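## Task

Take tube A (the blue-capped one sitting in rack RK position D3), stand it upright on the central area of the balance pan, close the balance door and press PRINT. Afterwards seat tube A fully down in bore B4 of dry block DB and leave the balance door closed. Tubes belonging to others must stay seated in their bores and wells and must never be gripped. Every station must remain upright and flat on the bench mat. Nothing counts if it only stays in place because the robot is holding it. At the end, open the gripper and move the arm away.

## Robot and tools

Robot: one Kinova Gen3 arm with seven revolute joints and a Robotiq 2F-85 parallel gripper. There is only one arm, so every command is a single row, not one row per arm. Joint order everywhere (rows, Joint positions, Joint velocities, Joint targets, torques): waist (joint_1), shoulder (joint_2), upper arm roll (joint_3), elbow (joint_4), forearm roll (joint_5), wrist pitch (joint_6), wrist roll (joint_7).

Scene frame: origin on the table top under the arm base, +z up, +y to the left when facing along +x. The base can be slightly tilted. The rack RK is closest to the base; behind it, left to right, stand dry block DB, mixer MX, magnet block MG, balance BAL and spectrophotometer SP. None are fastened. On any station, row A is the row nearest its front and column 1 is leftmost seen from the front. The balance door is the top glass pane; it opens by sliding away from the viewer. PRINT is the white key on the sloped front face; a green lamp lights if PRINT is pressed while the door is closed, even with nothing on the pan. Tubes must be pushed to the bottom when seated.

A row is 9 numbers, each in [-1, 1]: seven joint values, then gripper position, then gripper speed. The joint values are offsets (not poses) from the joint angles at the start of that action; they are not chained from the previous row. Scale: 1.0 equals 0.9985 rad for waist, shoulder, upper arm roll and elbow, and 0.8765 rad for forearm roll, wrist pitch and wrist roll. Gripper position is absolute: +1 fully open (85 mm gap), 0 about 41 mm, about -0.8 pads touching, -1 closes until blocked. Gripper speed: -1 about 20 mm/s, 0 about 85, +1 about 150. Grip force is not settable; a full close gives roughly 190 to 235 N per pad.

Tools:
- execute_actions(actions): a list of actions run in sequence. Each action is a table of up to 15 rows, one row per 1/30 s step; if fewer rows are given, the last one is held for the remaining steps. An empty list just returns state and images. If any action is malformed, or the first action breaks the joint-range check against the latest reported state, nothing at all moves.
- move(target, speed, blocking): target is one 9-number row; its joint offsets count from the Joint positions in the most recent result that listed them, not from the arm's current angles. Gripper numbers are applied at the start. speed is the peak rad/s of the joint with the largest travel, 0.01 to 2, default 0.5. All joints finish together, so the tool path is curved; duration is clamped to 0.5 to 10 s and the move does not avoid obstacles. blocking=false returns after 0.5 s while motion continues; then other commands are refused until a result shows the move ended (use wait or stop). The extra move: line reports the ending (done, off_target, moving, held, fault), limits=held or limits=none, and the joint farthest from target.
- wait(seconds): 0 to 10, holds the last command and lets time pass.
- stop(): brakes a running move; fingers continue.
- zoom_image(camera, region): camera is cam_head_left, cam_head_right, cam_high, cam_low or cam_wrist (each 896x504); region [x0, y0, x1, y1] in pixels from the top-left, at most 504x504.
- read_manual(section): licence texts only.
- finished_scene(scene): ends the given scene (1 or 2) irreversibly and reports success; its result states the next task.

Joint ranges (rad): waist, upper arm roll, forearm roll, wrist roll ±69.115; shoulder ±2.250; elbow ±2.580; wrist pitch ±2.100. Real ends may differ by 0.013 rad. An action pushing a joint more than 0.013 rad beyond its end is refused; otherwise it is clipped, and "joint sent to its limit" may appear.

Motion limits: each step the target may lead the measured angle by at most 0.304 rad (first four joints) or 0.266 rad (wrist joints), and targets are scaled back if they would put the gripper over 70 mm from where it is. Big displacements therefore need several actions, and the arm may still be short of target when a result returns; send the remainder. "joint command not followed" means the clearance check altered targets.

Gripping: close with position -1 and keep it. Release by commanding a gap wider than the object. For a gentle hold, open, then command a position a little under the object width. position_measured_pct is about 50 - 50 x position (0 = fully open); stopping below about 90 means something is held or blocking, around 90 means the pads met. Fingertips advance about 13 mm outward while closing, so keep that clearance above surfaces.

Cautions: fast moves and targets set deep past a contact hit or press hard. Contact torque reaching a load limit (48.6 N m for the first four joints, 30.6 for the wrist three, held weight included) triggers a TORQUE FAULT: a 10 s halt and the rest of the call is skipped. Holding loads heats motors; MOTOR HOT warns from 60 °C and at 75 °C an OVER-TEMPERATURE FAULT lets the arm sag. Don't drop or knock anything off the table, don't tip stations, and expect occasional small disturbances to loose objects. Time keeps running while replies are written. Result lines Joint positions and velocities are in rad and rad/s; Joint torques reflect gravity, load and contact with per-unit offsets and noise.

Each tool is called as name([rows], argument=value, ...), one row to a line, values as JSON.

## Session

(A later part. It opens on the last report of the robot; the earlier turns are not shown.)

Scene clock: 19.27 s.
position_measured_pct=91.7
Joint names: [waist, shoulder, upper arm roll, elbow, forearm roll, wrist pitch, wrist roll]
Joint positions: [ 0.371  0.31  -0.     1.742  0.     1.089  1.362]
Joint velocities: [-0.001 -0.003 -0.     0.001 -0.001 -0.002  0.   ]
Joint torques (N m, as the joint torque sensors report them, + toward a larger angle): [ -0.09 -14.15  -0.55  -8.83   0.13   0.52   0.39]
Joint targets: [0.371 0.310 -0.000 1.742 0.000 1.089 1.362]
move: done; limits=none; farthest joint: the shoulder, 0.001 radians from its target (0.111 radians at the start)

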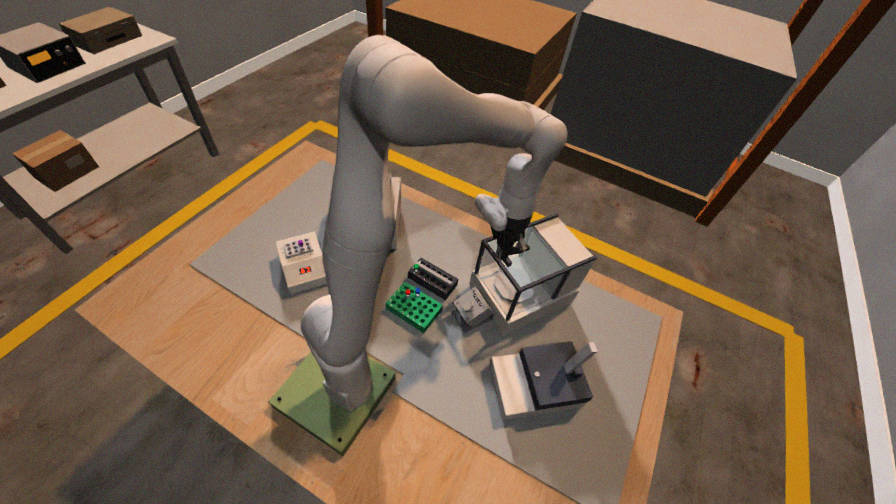

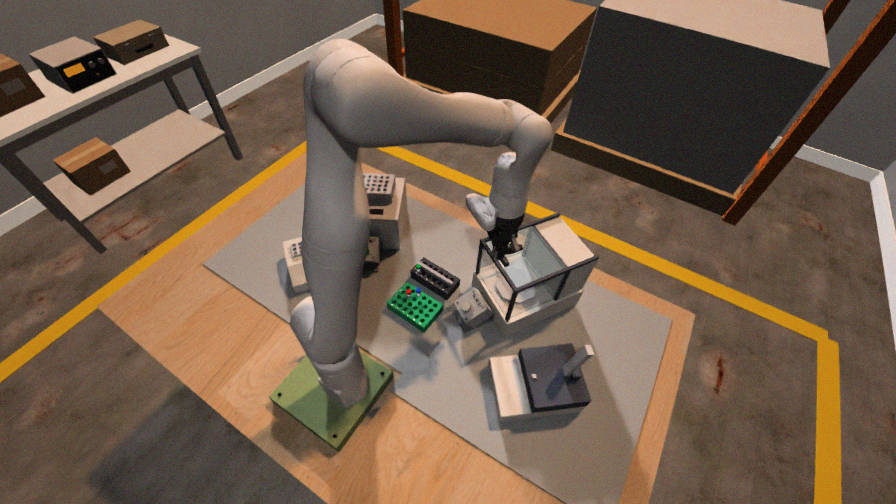

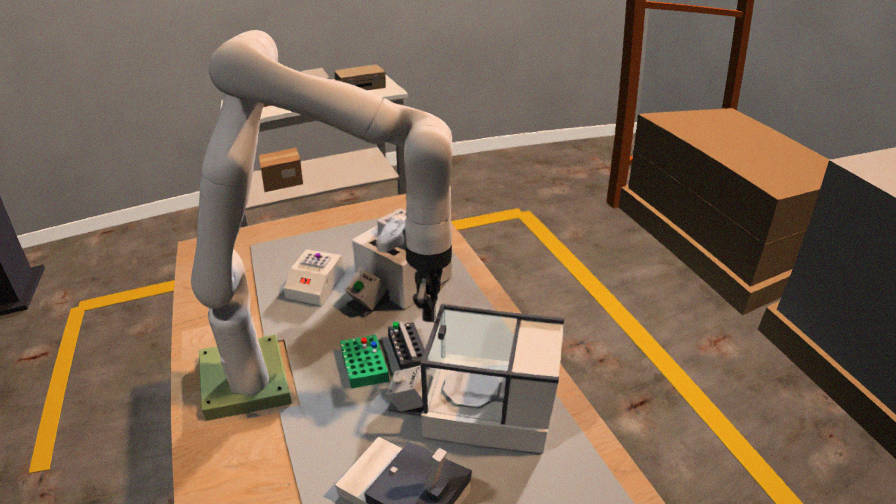

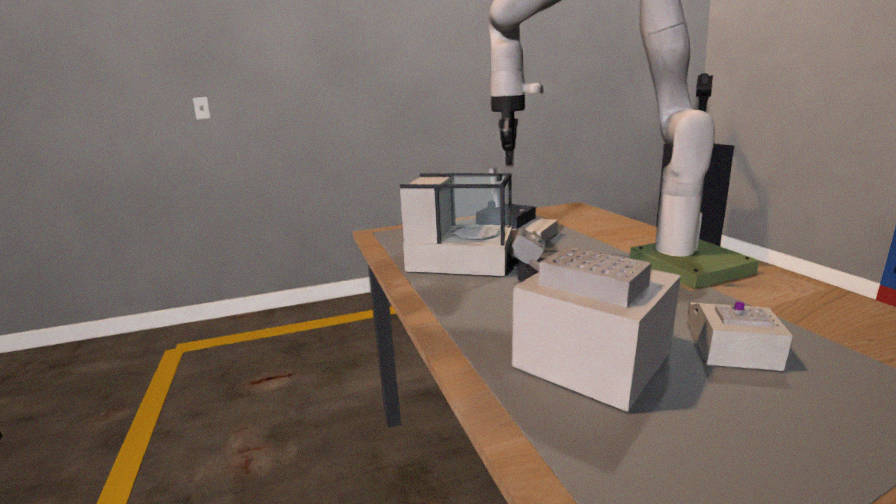

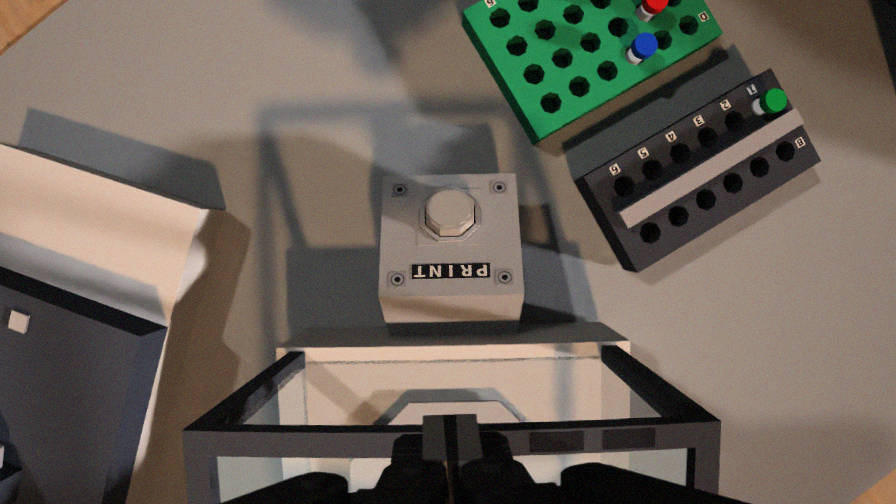

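move(target=[0, 0.0172, 0, 0.0288, 0, -0.0523, 0, -1, 0], speed=0.2)

zoom_image(camera="cam_low", region=[460, 120, 540, 200])

zoom_image(camera="cam_high", region=[390, 270, 490, 370])

Scene clock: 21.07 s.
position_measured_pct=91.7
Joint names: [waist, shoulder, upper arm roll, elbow, forearm roll, wrist pitch, wrist roll]
Joint positions: [ 0.371  0.327 -0.     1.771  0.     1.043  1.362]
Joint velocities: [ 0.     0.001 -0.     0.001 -0.    -0.    -0.   ]
Joint torques (N m, as the joint torque sensors report them, + toward a larger angle): [  0.13 -14.06  -0.21  -9.02   0.4    0.3    0.76]
Joint targets: [0.371 0.327 -0.000 1.771 0.000 1.043 1.362]
move: done; limits=none; farthest joint: the waist, 0.000 radians from its target (0.000 radians at the start)

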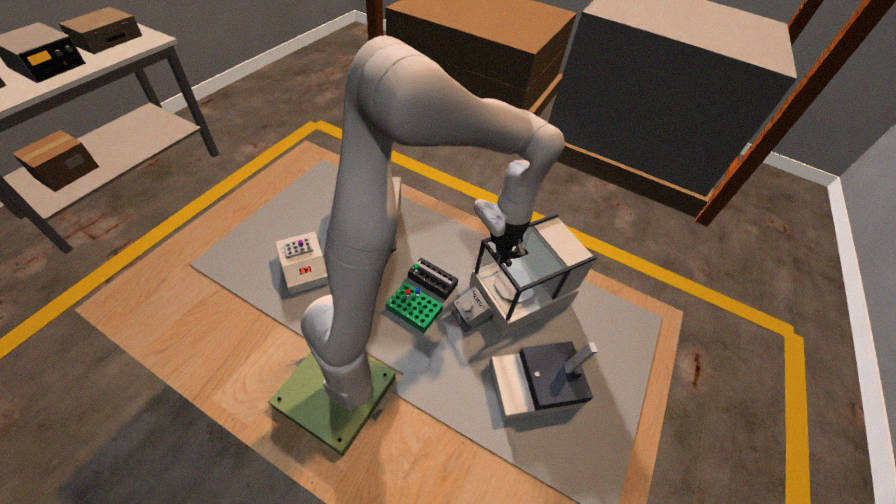

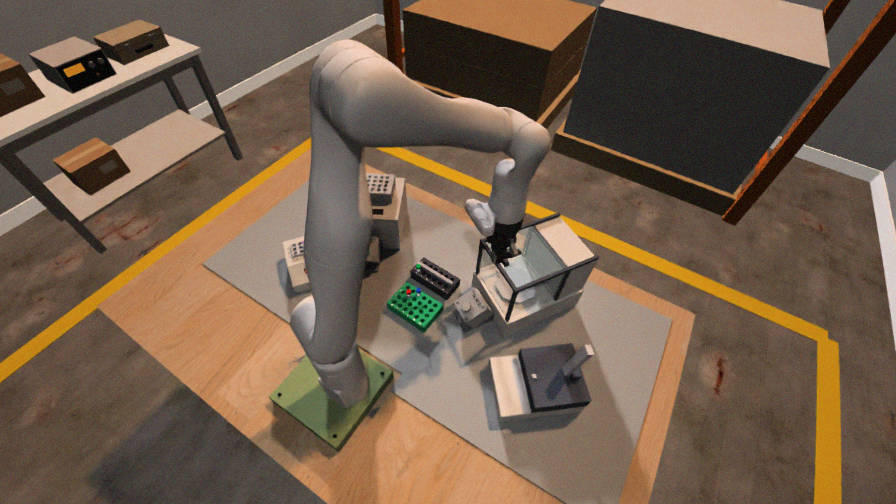

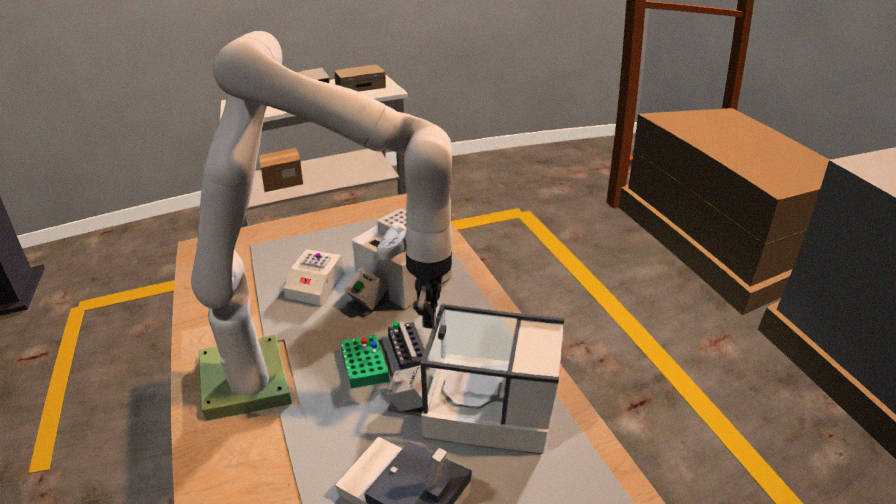

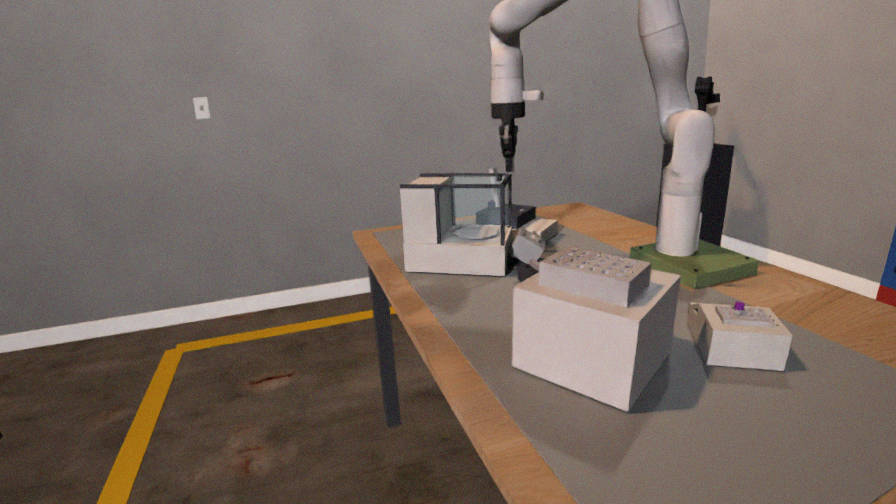

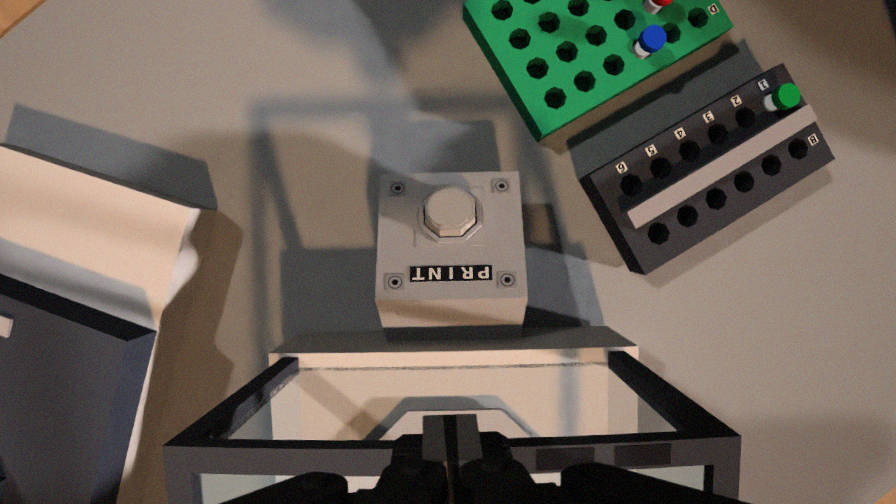

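Region (460, 120, 540, 200) of cam_low's 896x504 image, scaled by 6.300, with more detail than that image has.

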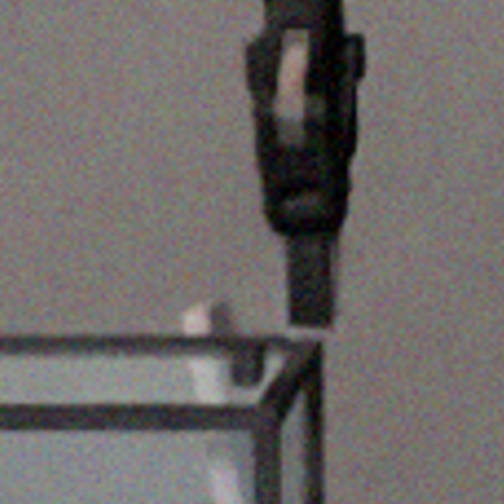

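Region (390, 270, 490, 370) of cam_high's 896x504 image, scaled by 5.040, with more detail than that image has.

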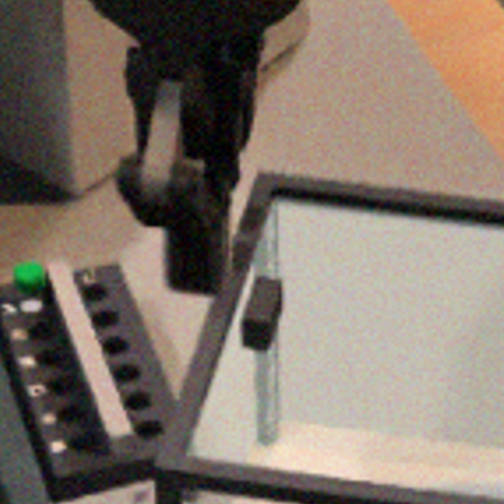

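move(target=[0, 0.0126, 0, 0.0182, 0, -0.0348, 0, -1, 0], speed=0.1)

zoom_image(camera="cam_low", region=[460, 120, 540, 200])

Scene clock: 24.40 s.
position_measured_pct=91.7
Joint names: [waist, shoulder, upper arm roll, elbow, forearm roll, wrist pitch, wrist roll]
Joint positions: [ 0.371  0.34  -0.     1.789  0.     1.013  1.362]
Joint velocities: [ 0.001  0.     0.    -0.     0.     0.     0.   ]
Joint torques (N m, as the joint torque sensors report them, + toward a larger angle): [ -0.02 -14.94  -0.05  -8.56   0.3    0.32   0.26]
Joint targets: [0.371 0.340 -0.000 1.789 0.000 1.013 1.362]
move: done; limits=none; farthest joint: the waist, 0.000 radians from its target (0.000 radians at the start)

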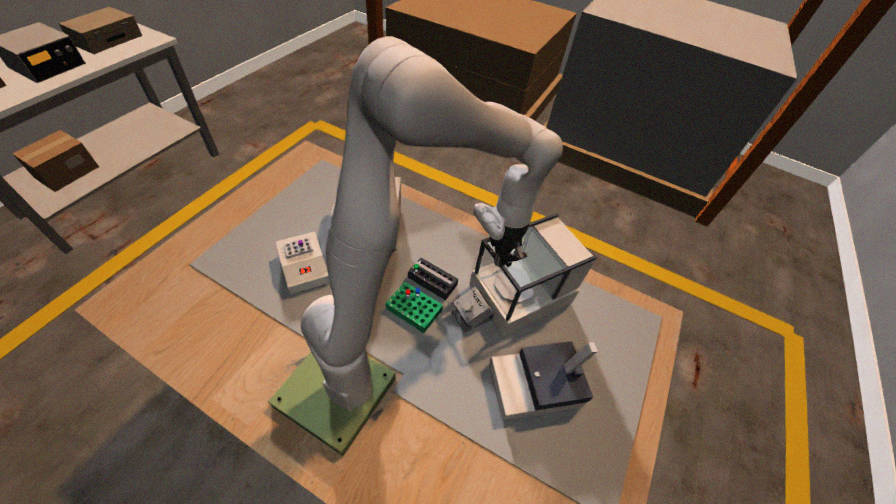

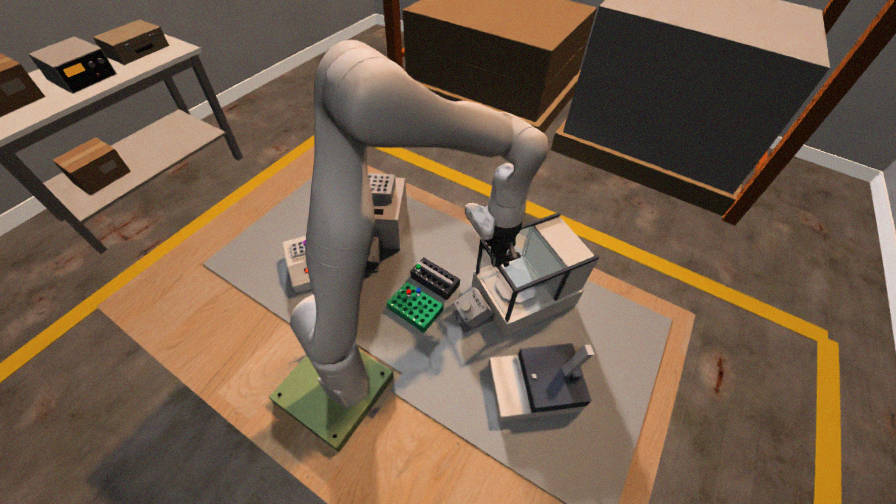

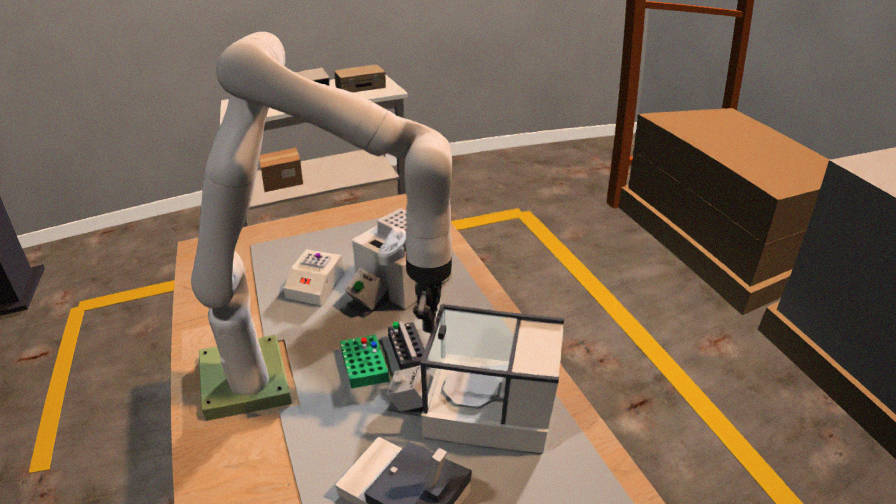

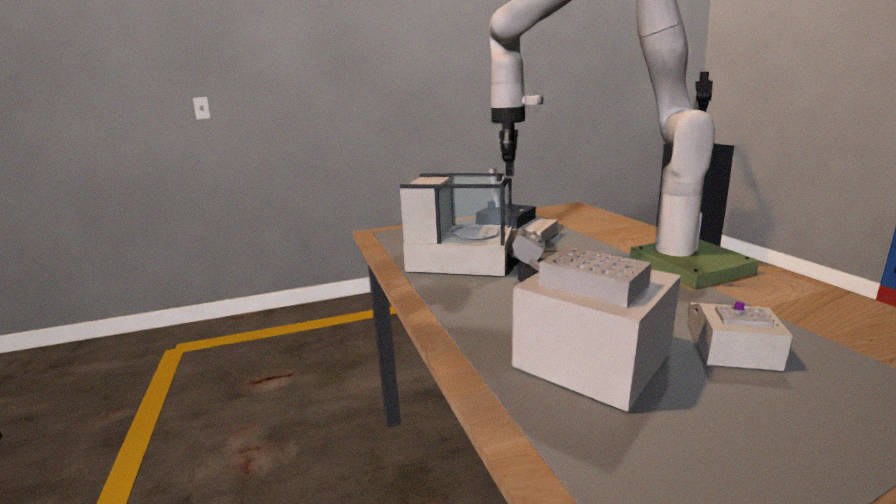

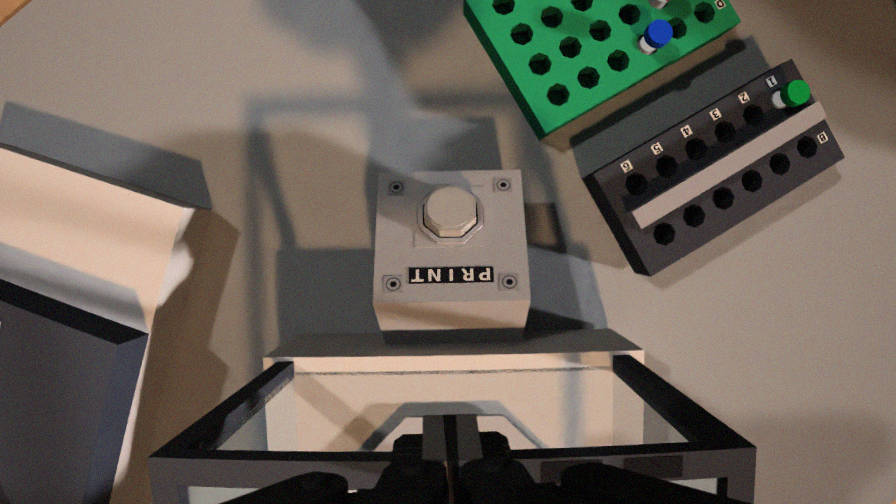

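Region (460, 120, 540, 200) of cam_low's 896x504 image, scaled by 6.300, with more detail than that image has.

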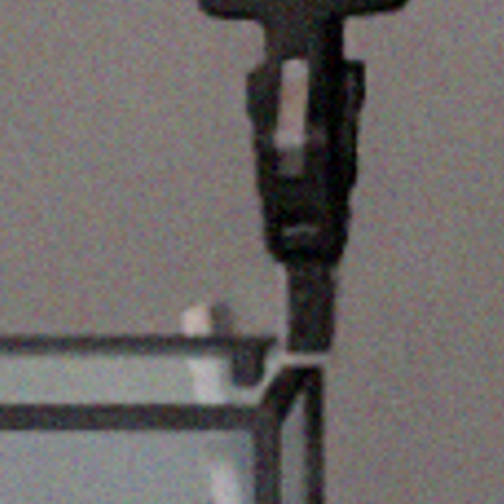

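move(target=[0.031, 0.1332, 0, -0.2179, 0, 0.0964, 0.0128, -1, 0], speed=0.18)

zoom_image(camera="cam_low", region=[390, 120, 530, 220])

zoom_image(camera="cam_high", region=[410, 270, 610, 400])

Scene clock: 26.67 s.
position_measured_pct=91.7
Joint names: [waist, shoulder, upper arm roll, elbow, forearm roll, wrist pitch, wrist roll]
Joint positions: [ 0.402  0.473 -0.     1.572 -0.     1.098  1.373]
Joint velocities: [-0.     0.002  0.     0.    -0.001 -0.001  0.   ]
Joint torques (N m, as the joint torque sensors report them, + toward a larger angle): [  0.14 -16.68  -0.31  -9.47   0.61  -0.1    0.42]
Joint targets: [0.402 0.473 -0.000 1.571 0.000 1.097 1.373]
move: done; limits=none; farthest joint: the elbow, 0.001 radians from its target (0.218 radians at the start)

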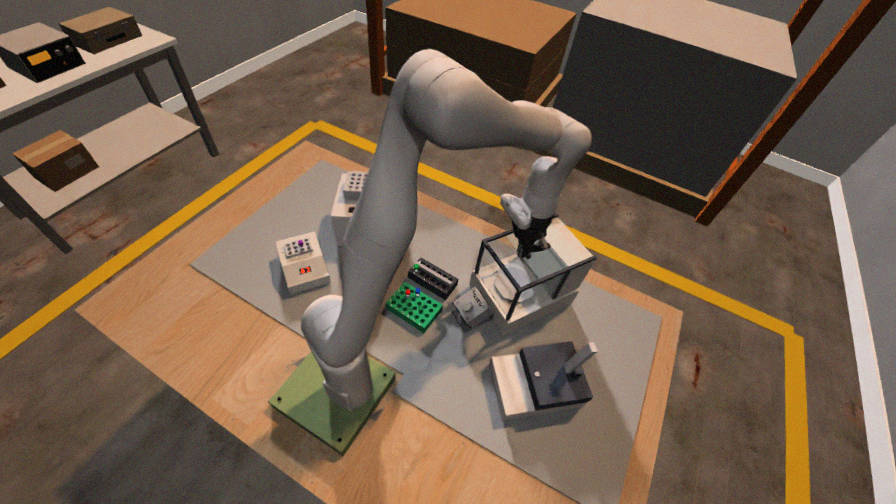

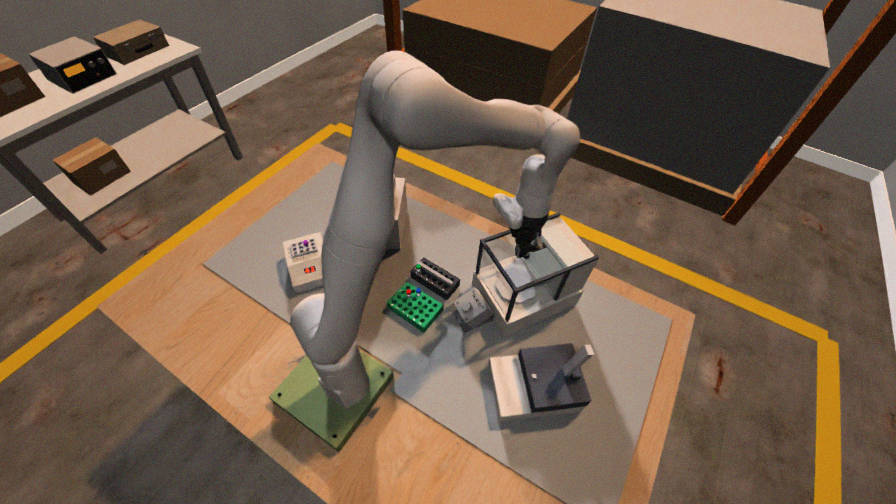

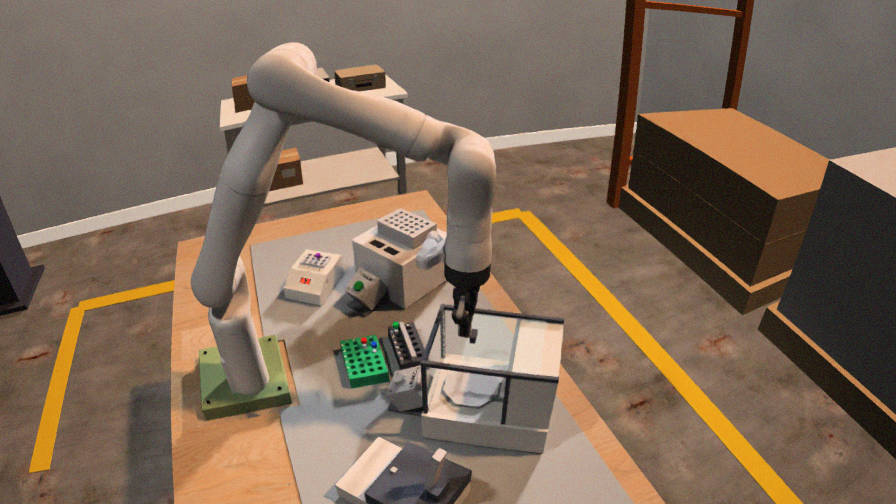

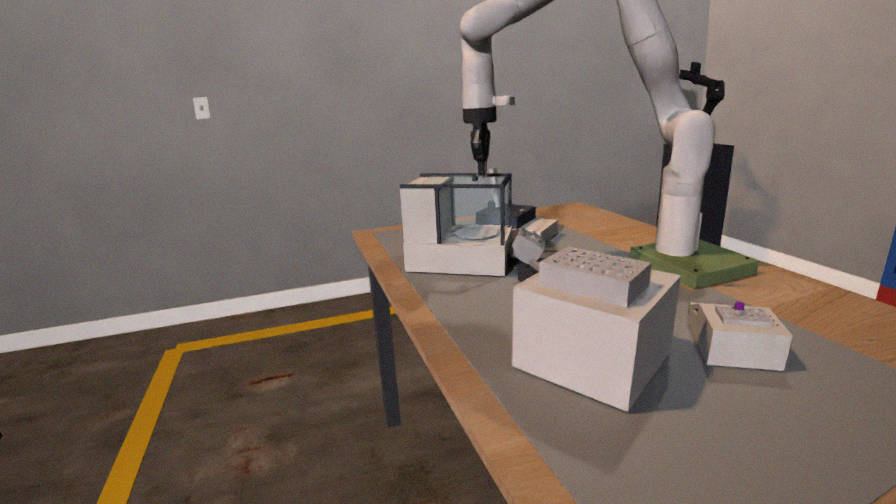

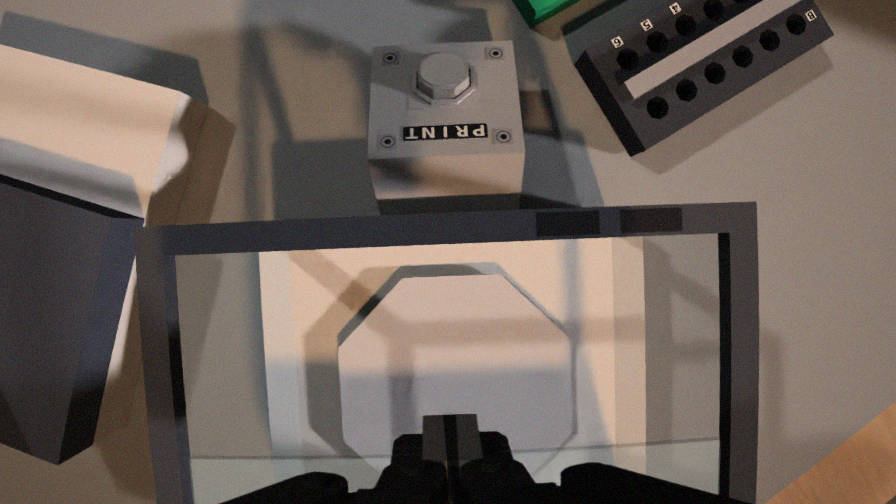

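Region (390, 120, 530, 220) of cam_low's 896x504 image, scaled by 3.600, with more detail than that image has; it fills the top 360 rows of this view, and the rest is white.

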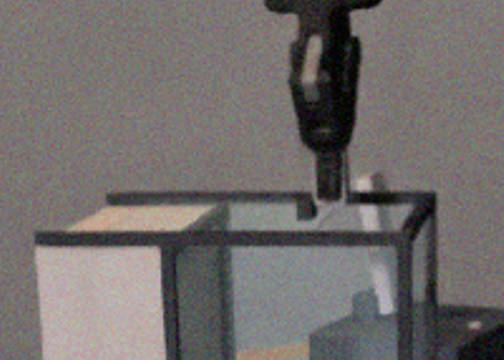

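Region (410, 270, 610, 400) of cam_high's 896x504 image, scaled by 2.520, with more detail than that image has; it fills the top 328 rows of this view, and the rest is white.

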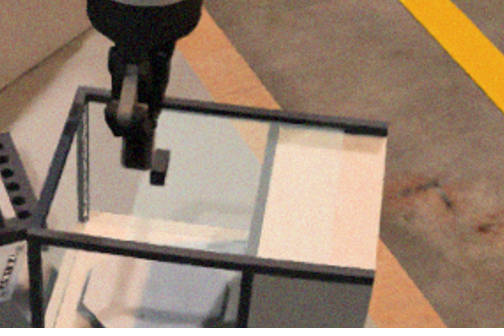

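move(target=[0.011, 0.0708, 0, -0.125, 0, 0.0604, 0.0154, -1, 0], speed=0.12)

zoom_image(camera="cam_high", region=[410, 270, 610, 400])

Scene clock: 29.13 s.
position_measured_pct=91.7
Joint names: [waist, shoulder, upper arm roll, elbow, forearm roll, wrist pitch, wrist roll]
Joint positions: [ 0.413  0.543 -0.     1.448 -0.     1.152  1.387]
Joint velocities: [ 0.001  0.001  0.    -0.001  0.     0.001  0.   ]
Joint torques (N m, as the joint torque sensors report them, + toward a larger angle): [ -0.03 -18.39  -0.13  -9.85   0.31   0.07   0.65]
Joint targets: [0.413 0.543 -0.000 1.447 -0.000 1.151 1.387]
move: done; limits=none; farthest joint: the shoulder, 0.001 radians from its target (0.071 radians at the start)

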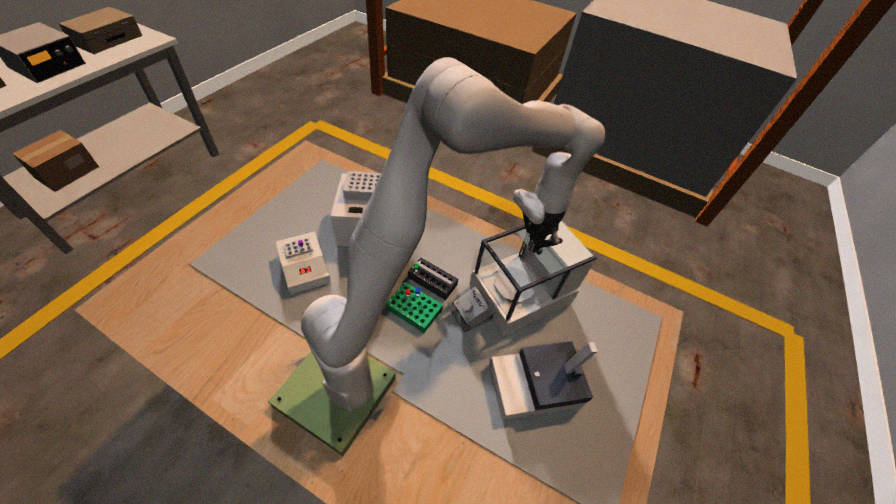

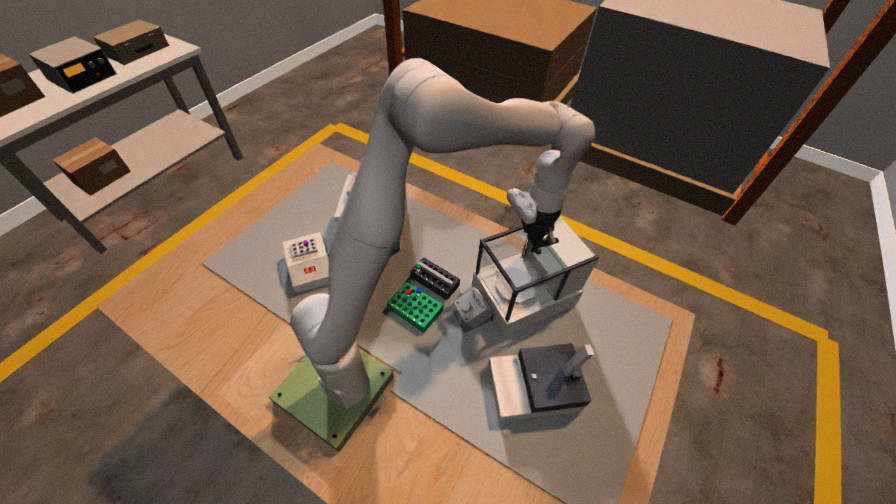

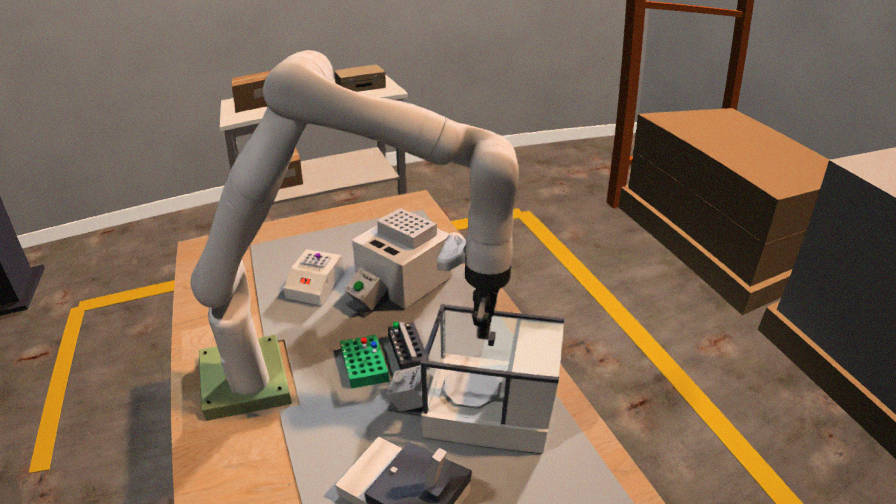

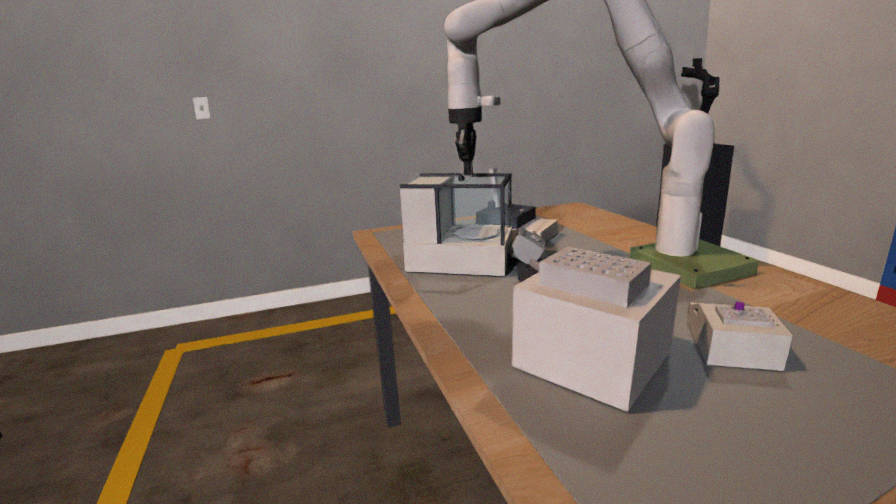

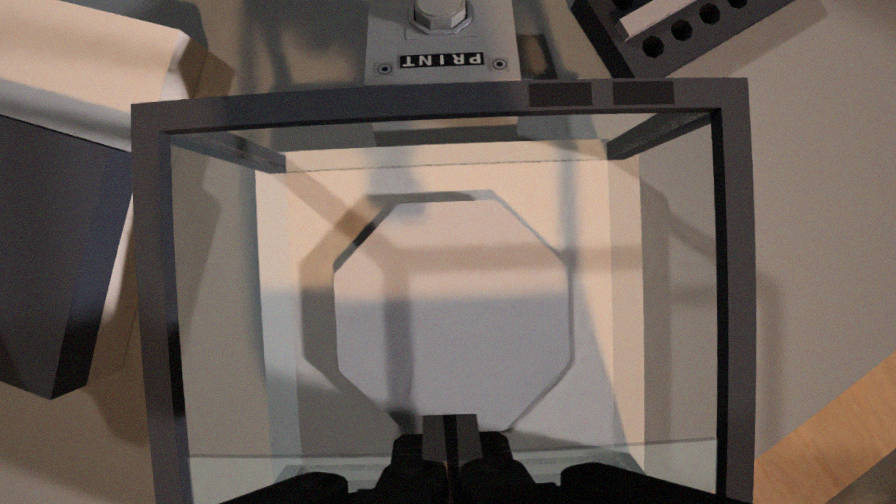

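Region (410, 270, 610, 400) of cam_high's 896x504 image, scaled by 2.520, with more detail than that image has; it fills the top 328 rows of this view, and the rest is white.

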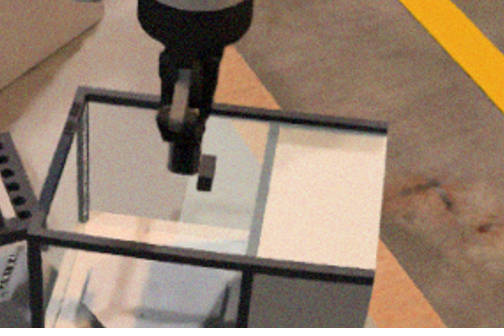

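move(target=[0.006, 0.0388, 0, -0.0680, 0, 0.0318, 0.01, -1, 0], speed=0.08)

Scene clock: 30.77 s.
position_measured_pct=91.7
Joint names: [waist, shoulder, upper arm roll, elbow, forearm roll, wrist pitch, wrist roll]
Joint positions: [ 0.419  0.582 -0.     1.38  -0.     1.18   1.396]
Joint velocities: [-0.     0.002  0.    -0.001 -0.001 -0.001  0.   ]
Joint torques (N m, as the joint torque sensors report them, + toward a larger angle): [  0.01 -19.12   0.    -9.79   0.32  -0.07   0.62]
Joint targets: [0.419 0.582 -0.000 1.380 -0.000 1.179 1.396]
move: done; limits=none; farthest joint: the waist, 0.000 radians from its target (0.006 radians at the start)

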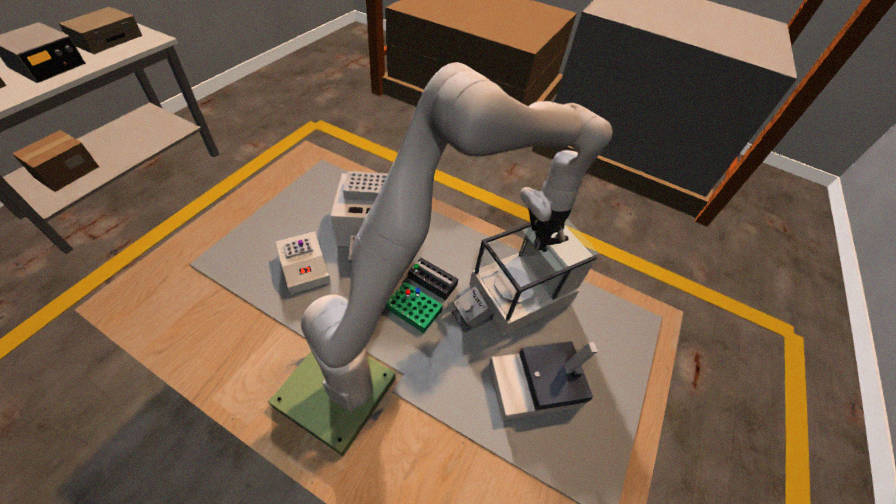

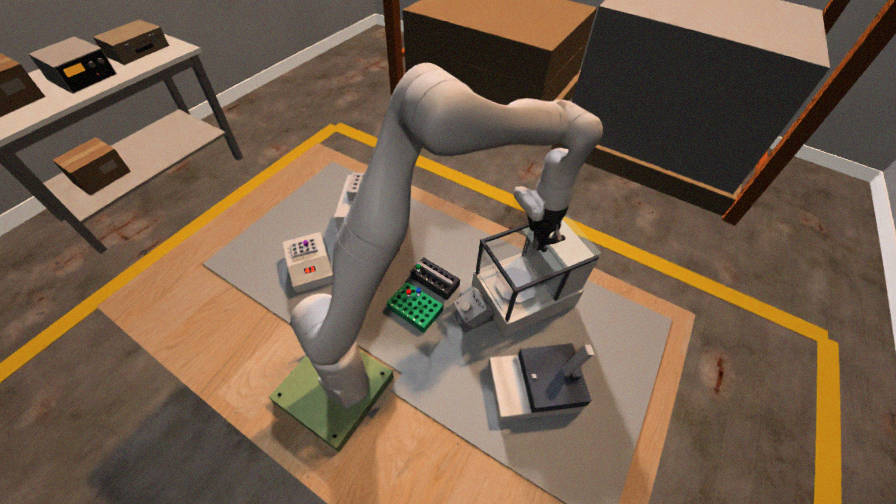

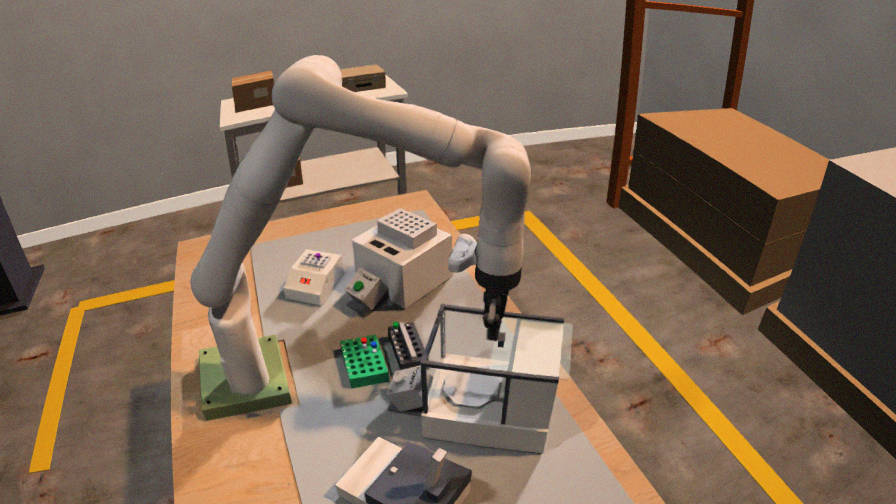

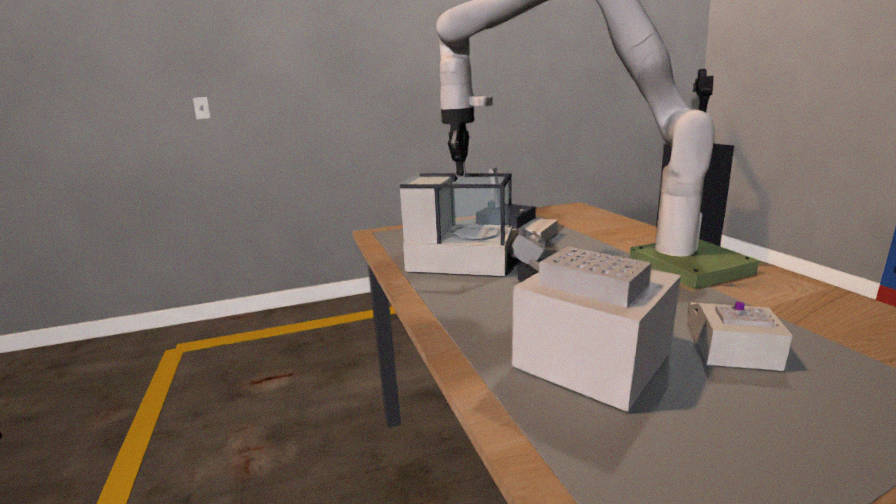

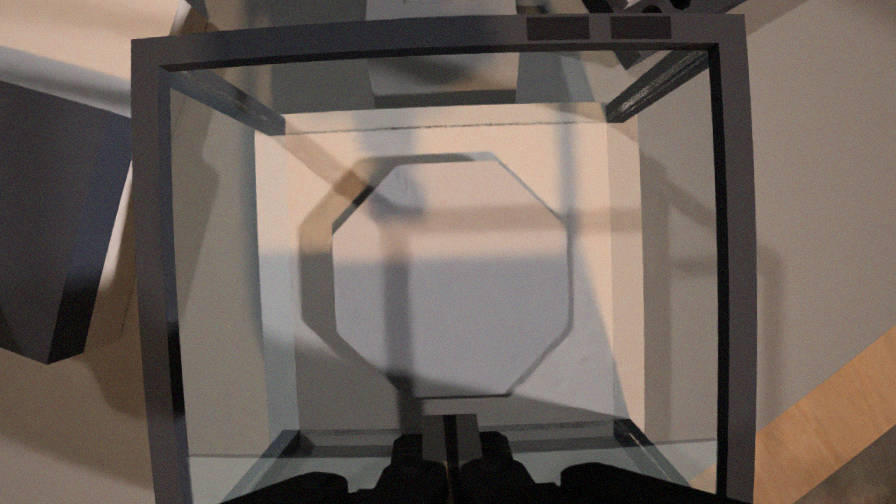

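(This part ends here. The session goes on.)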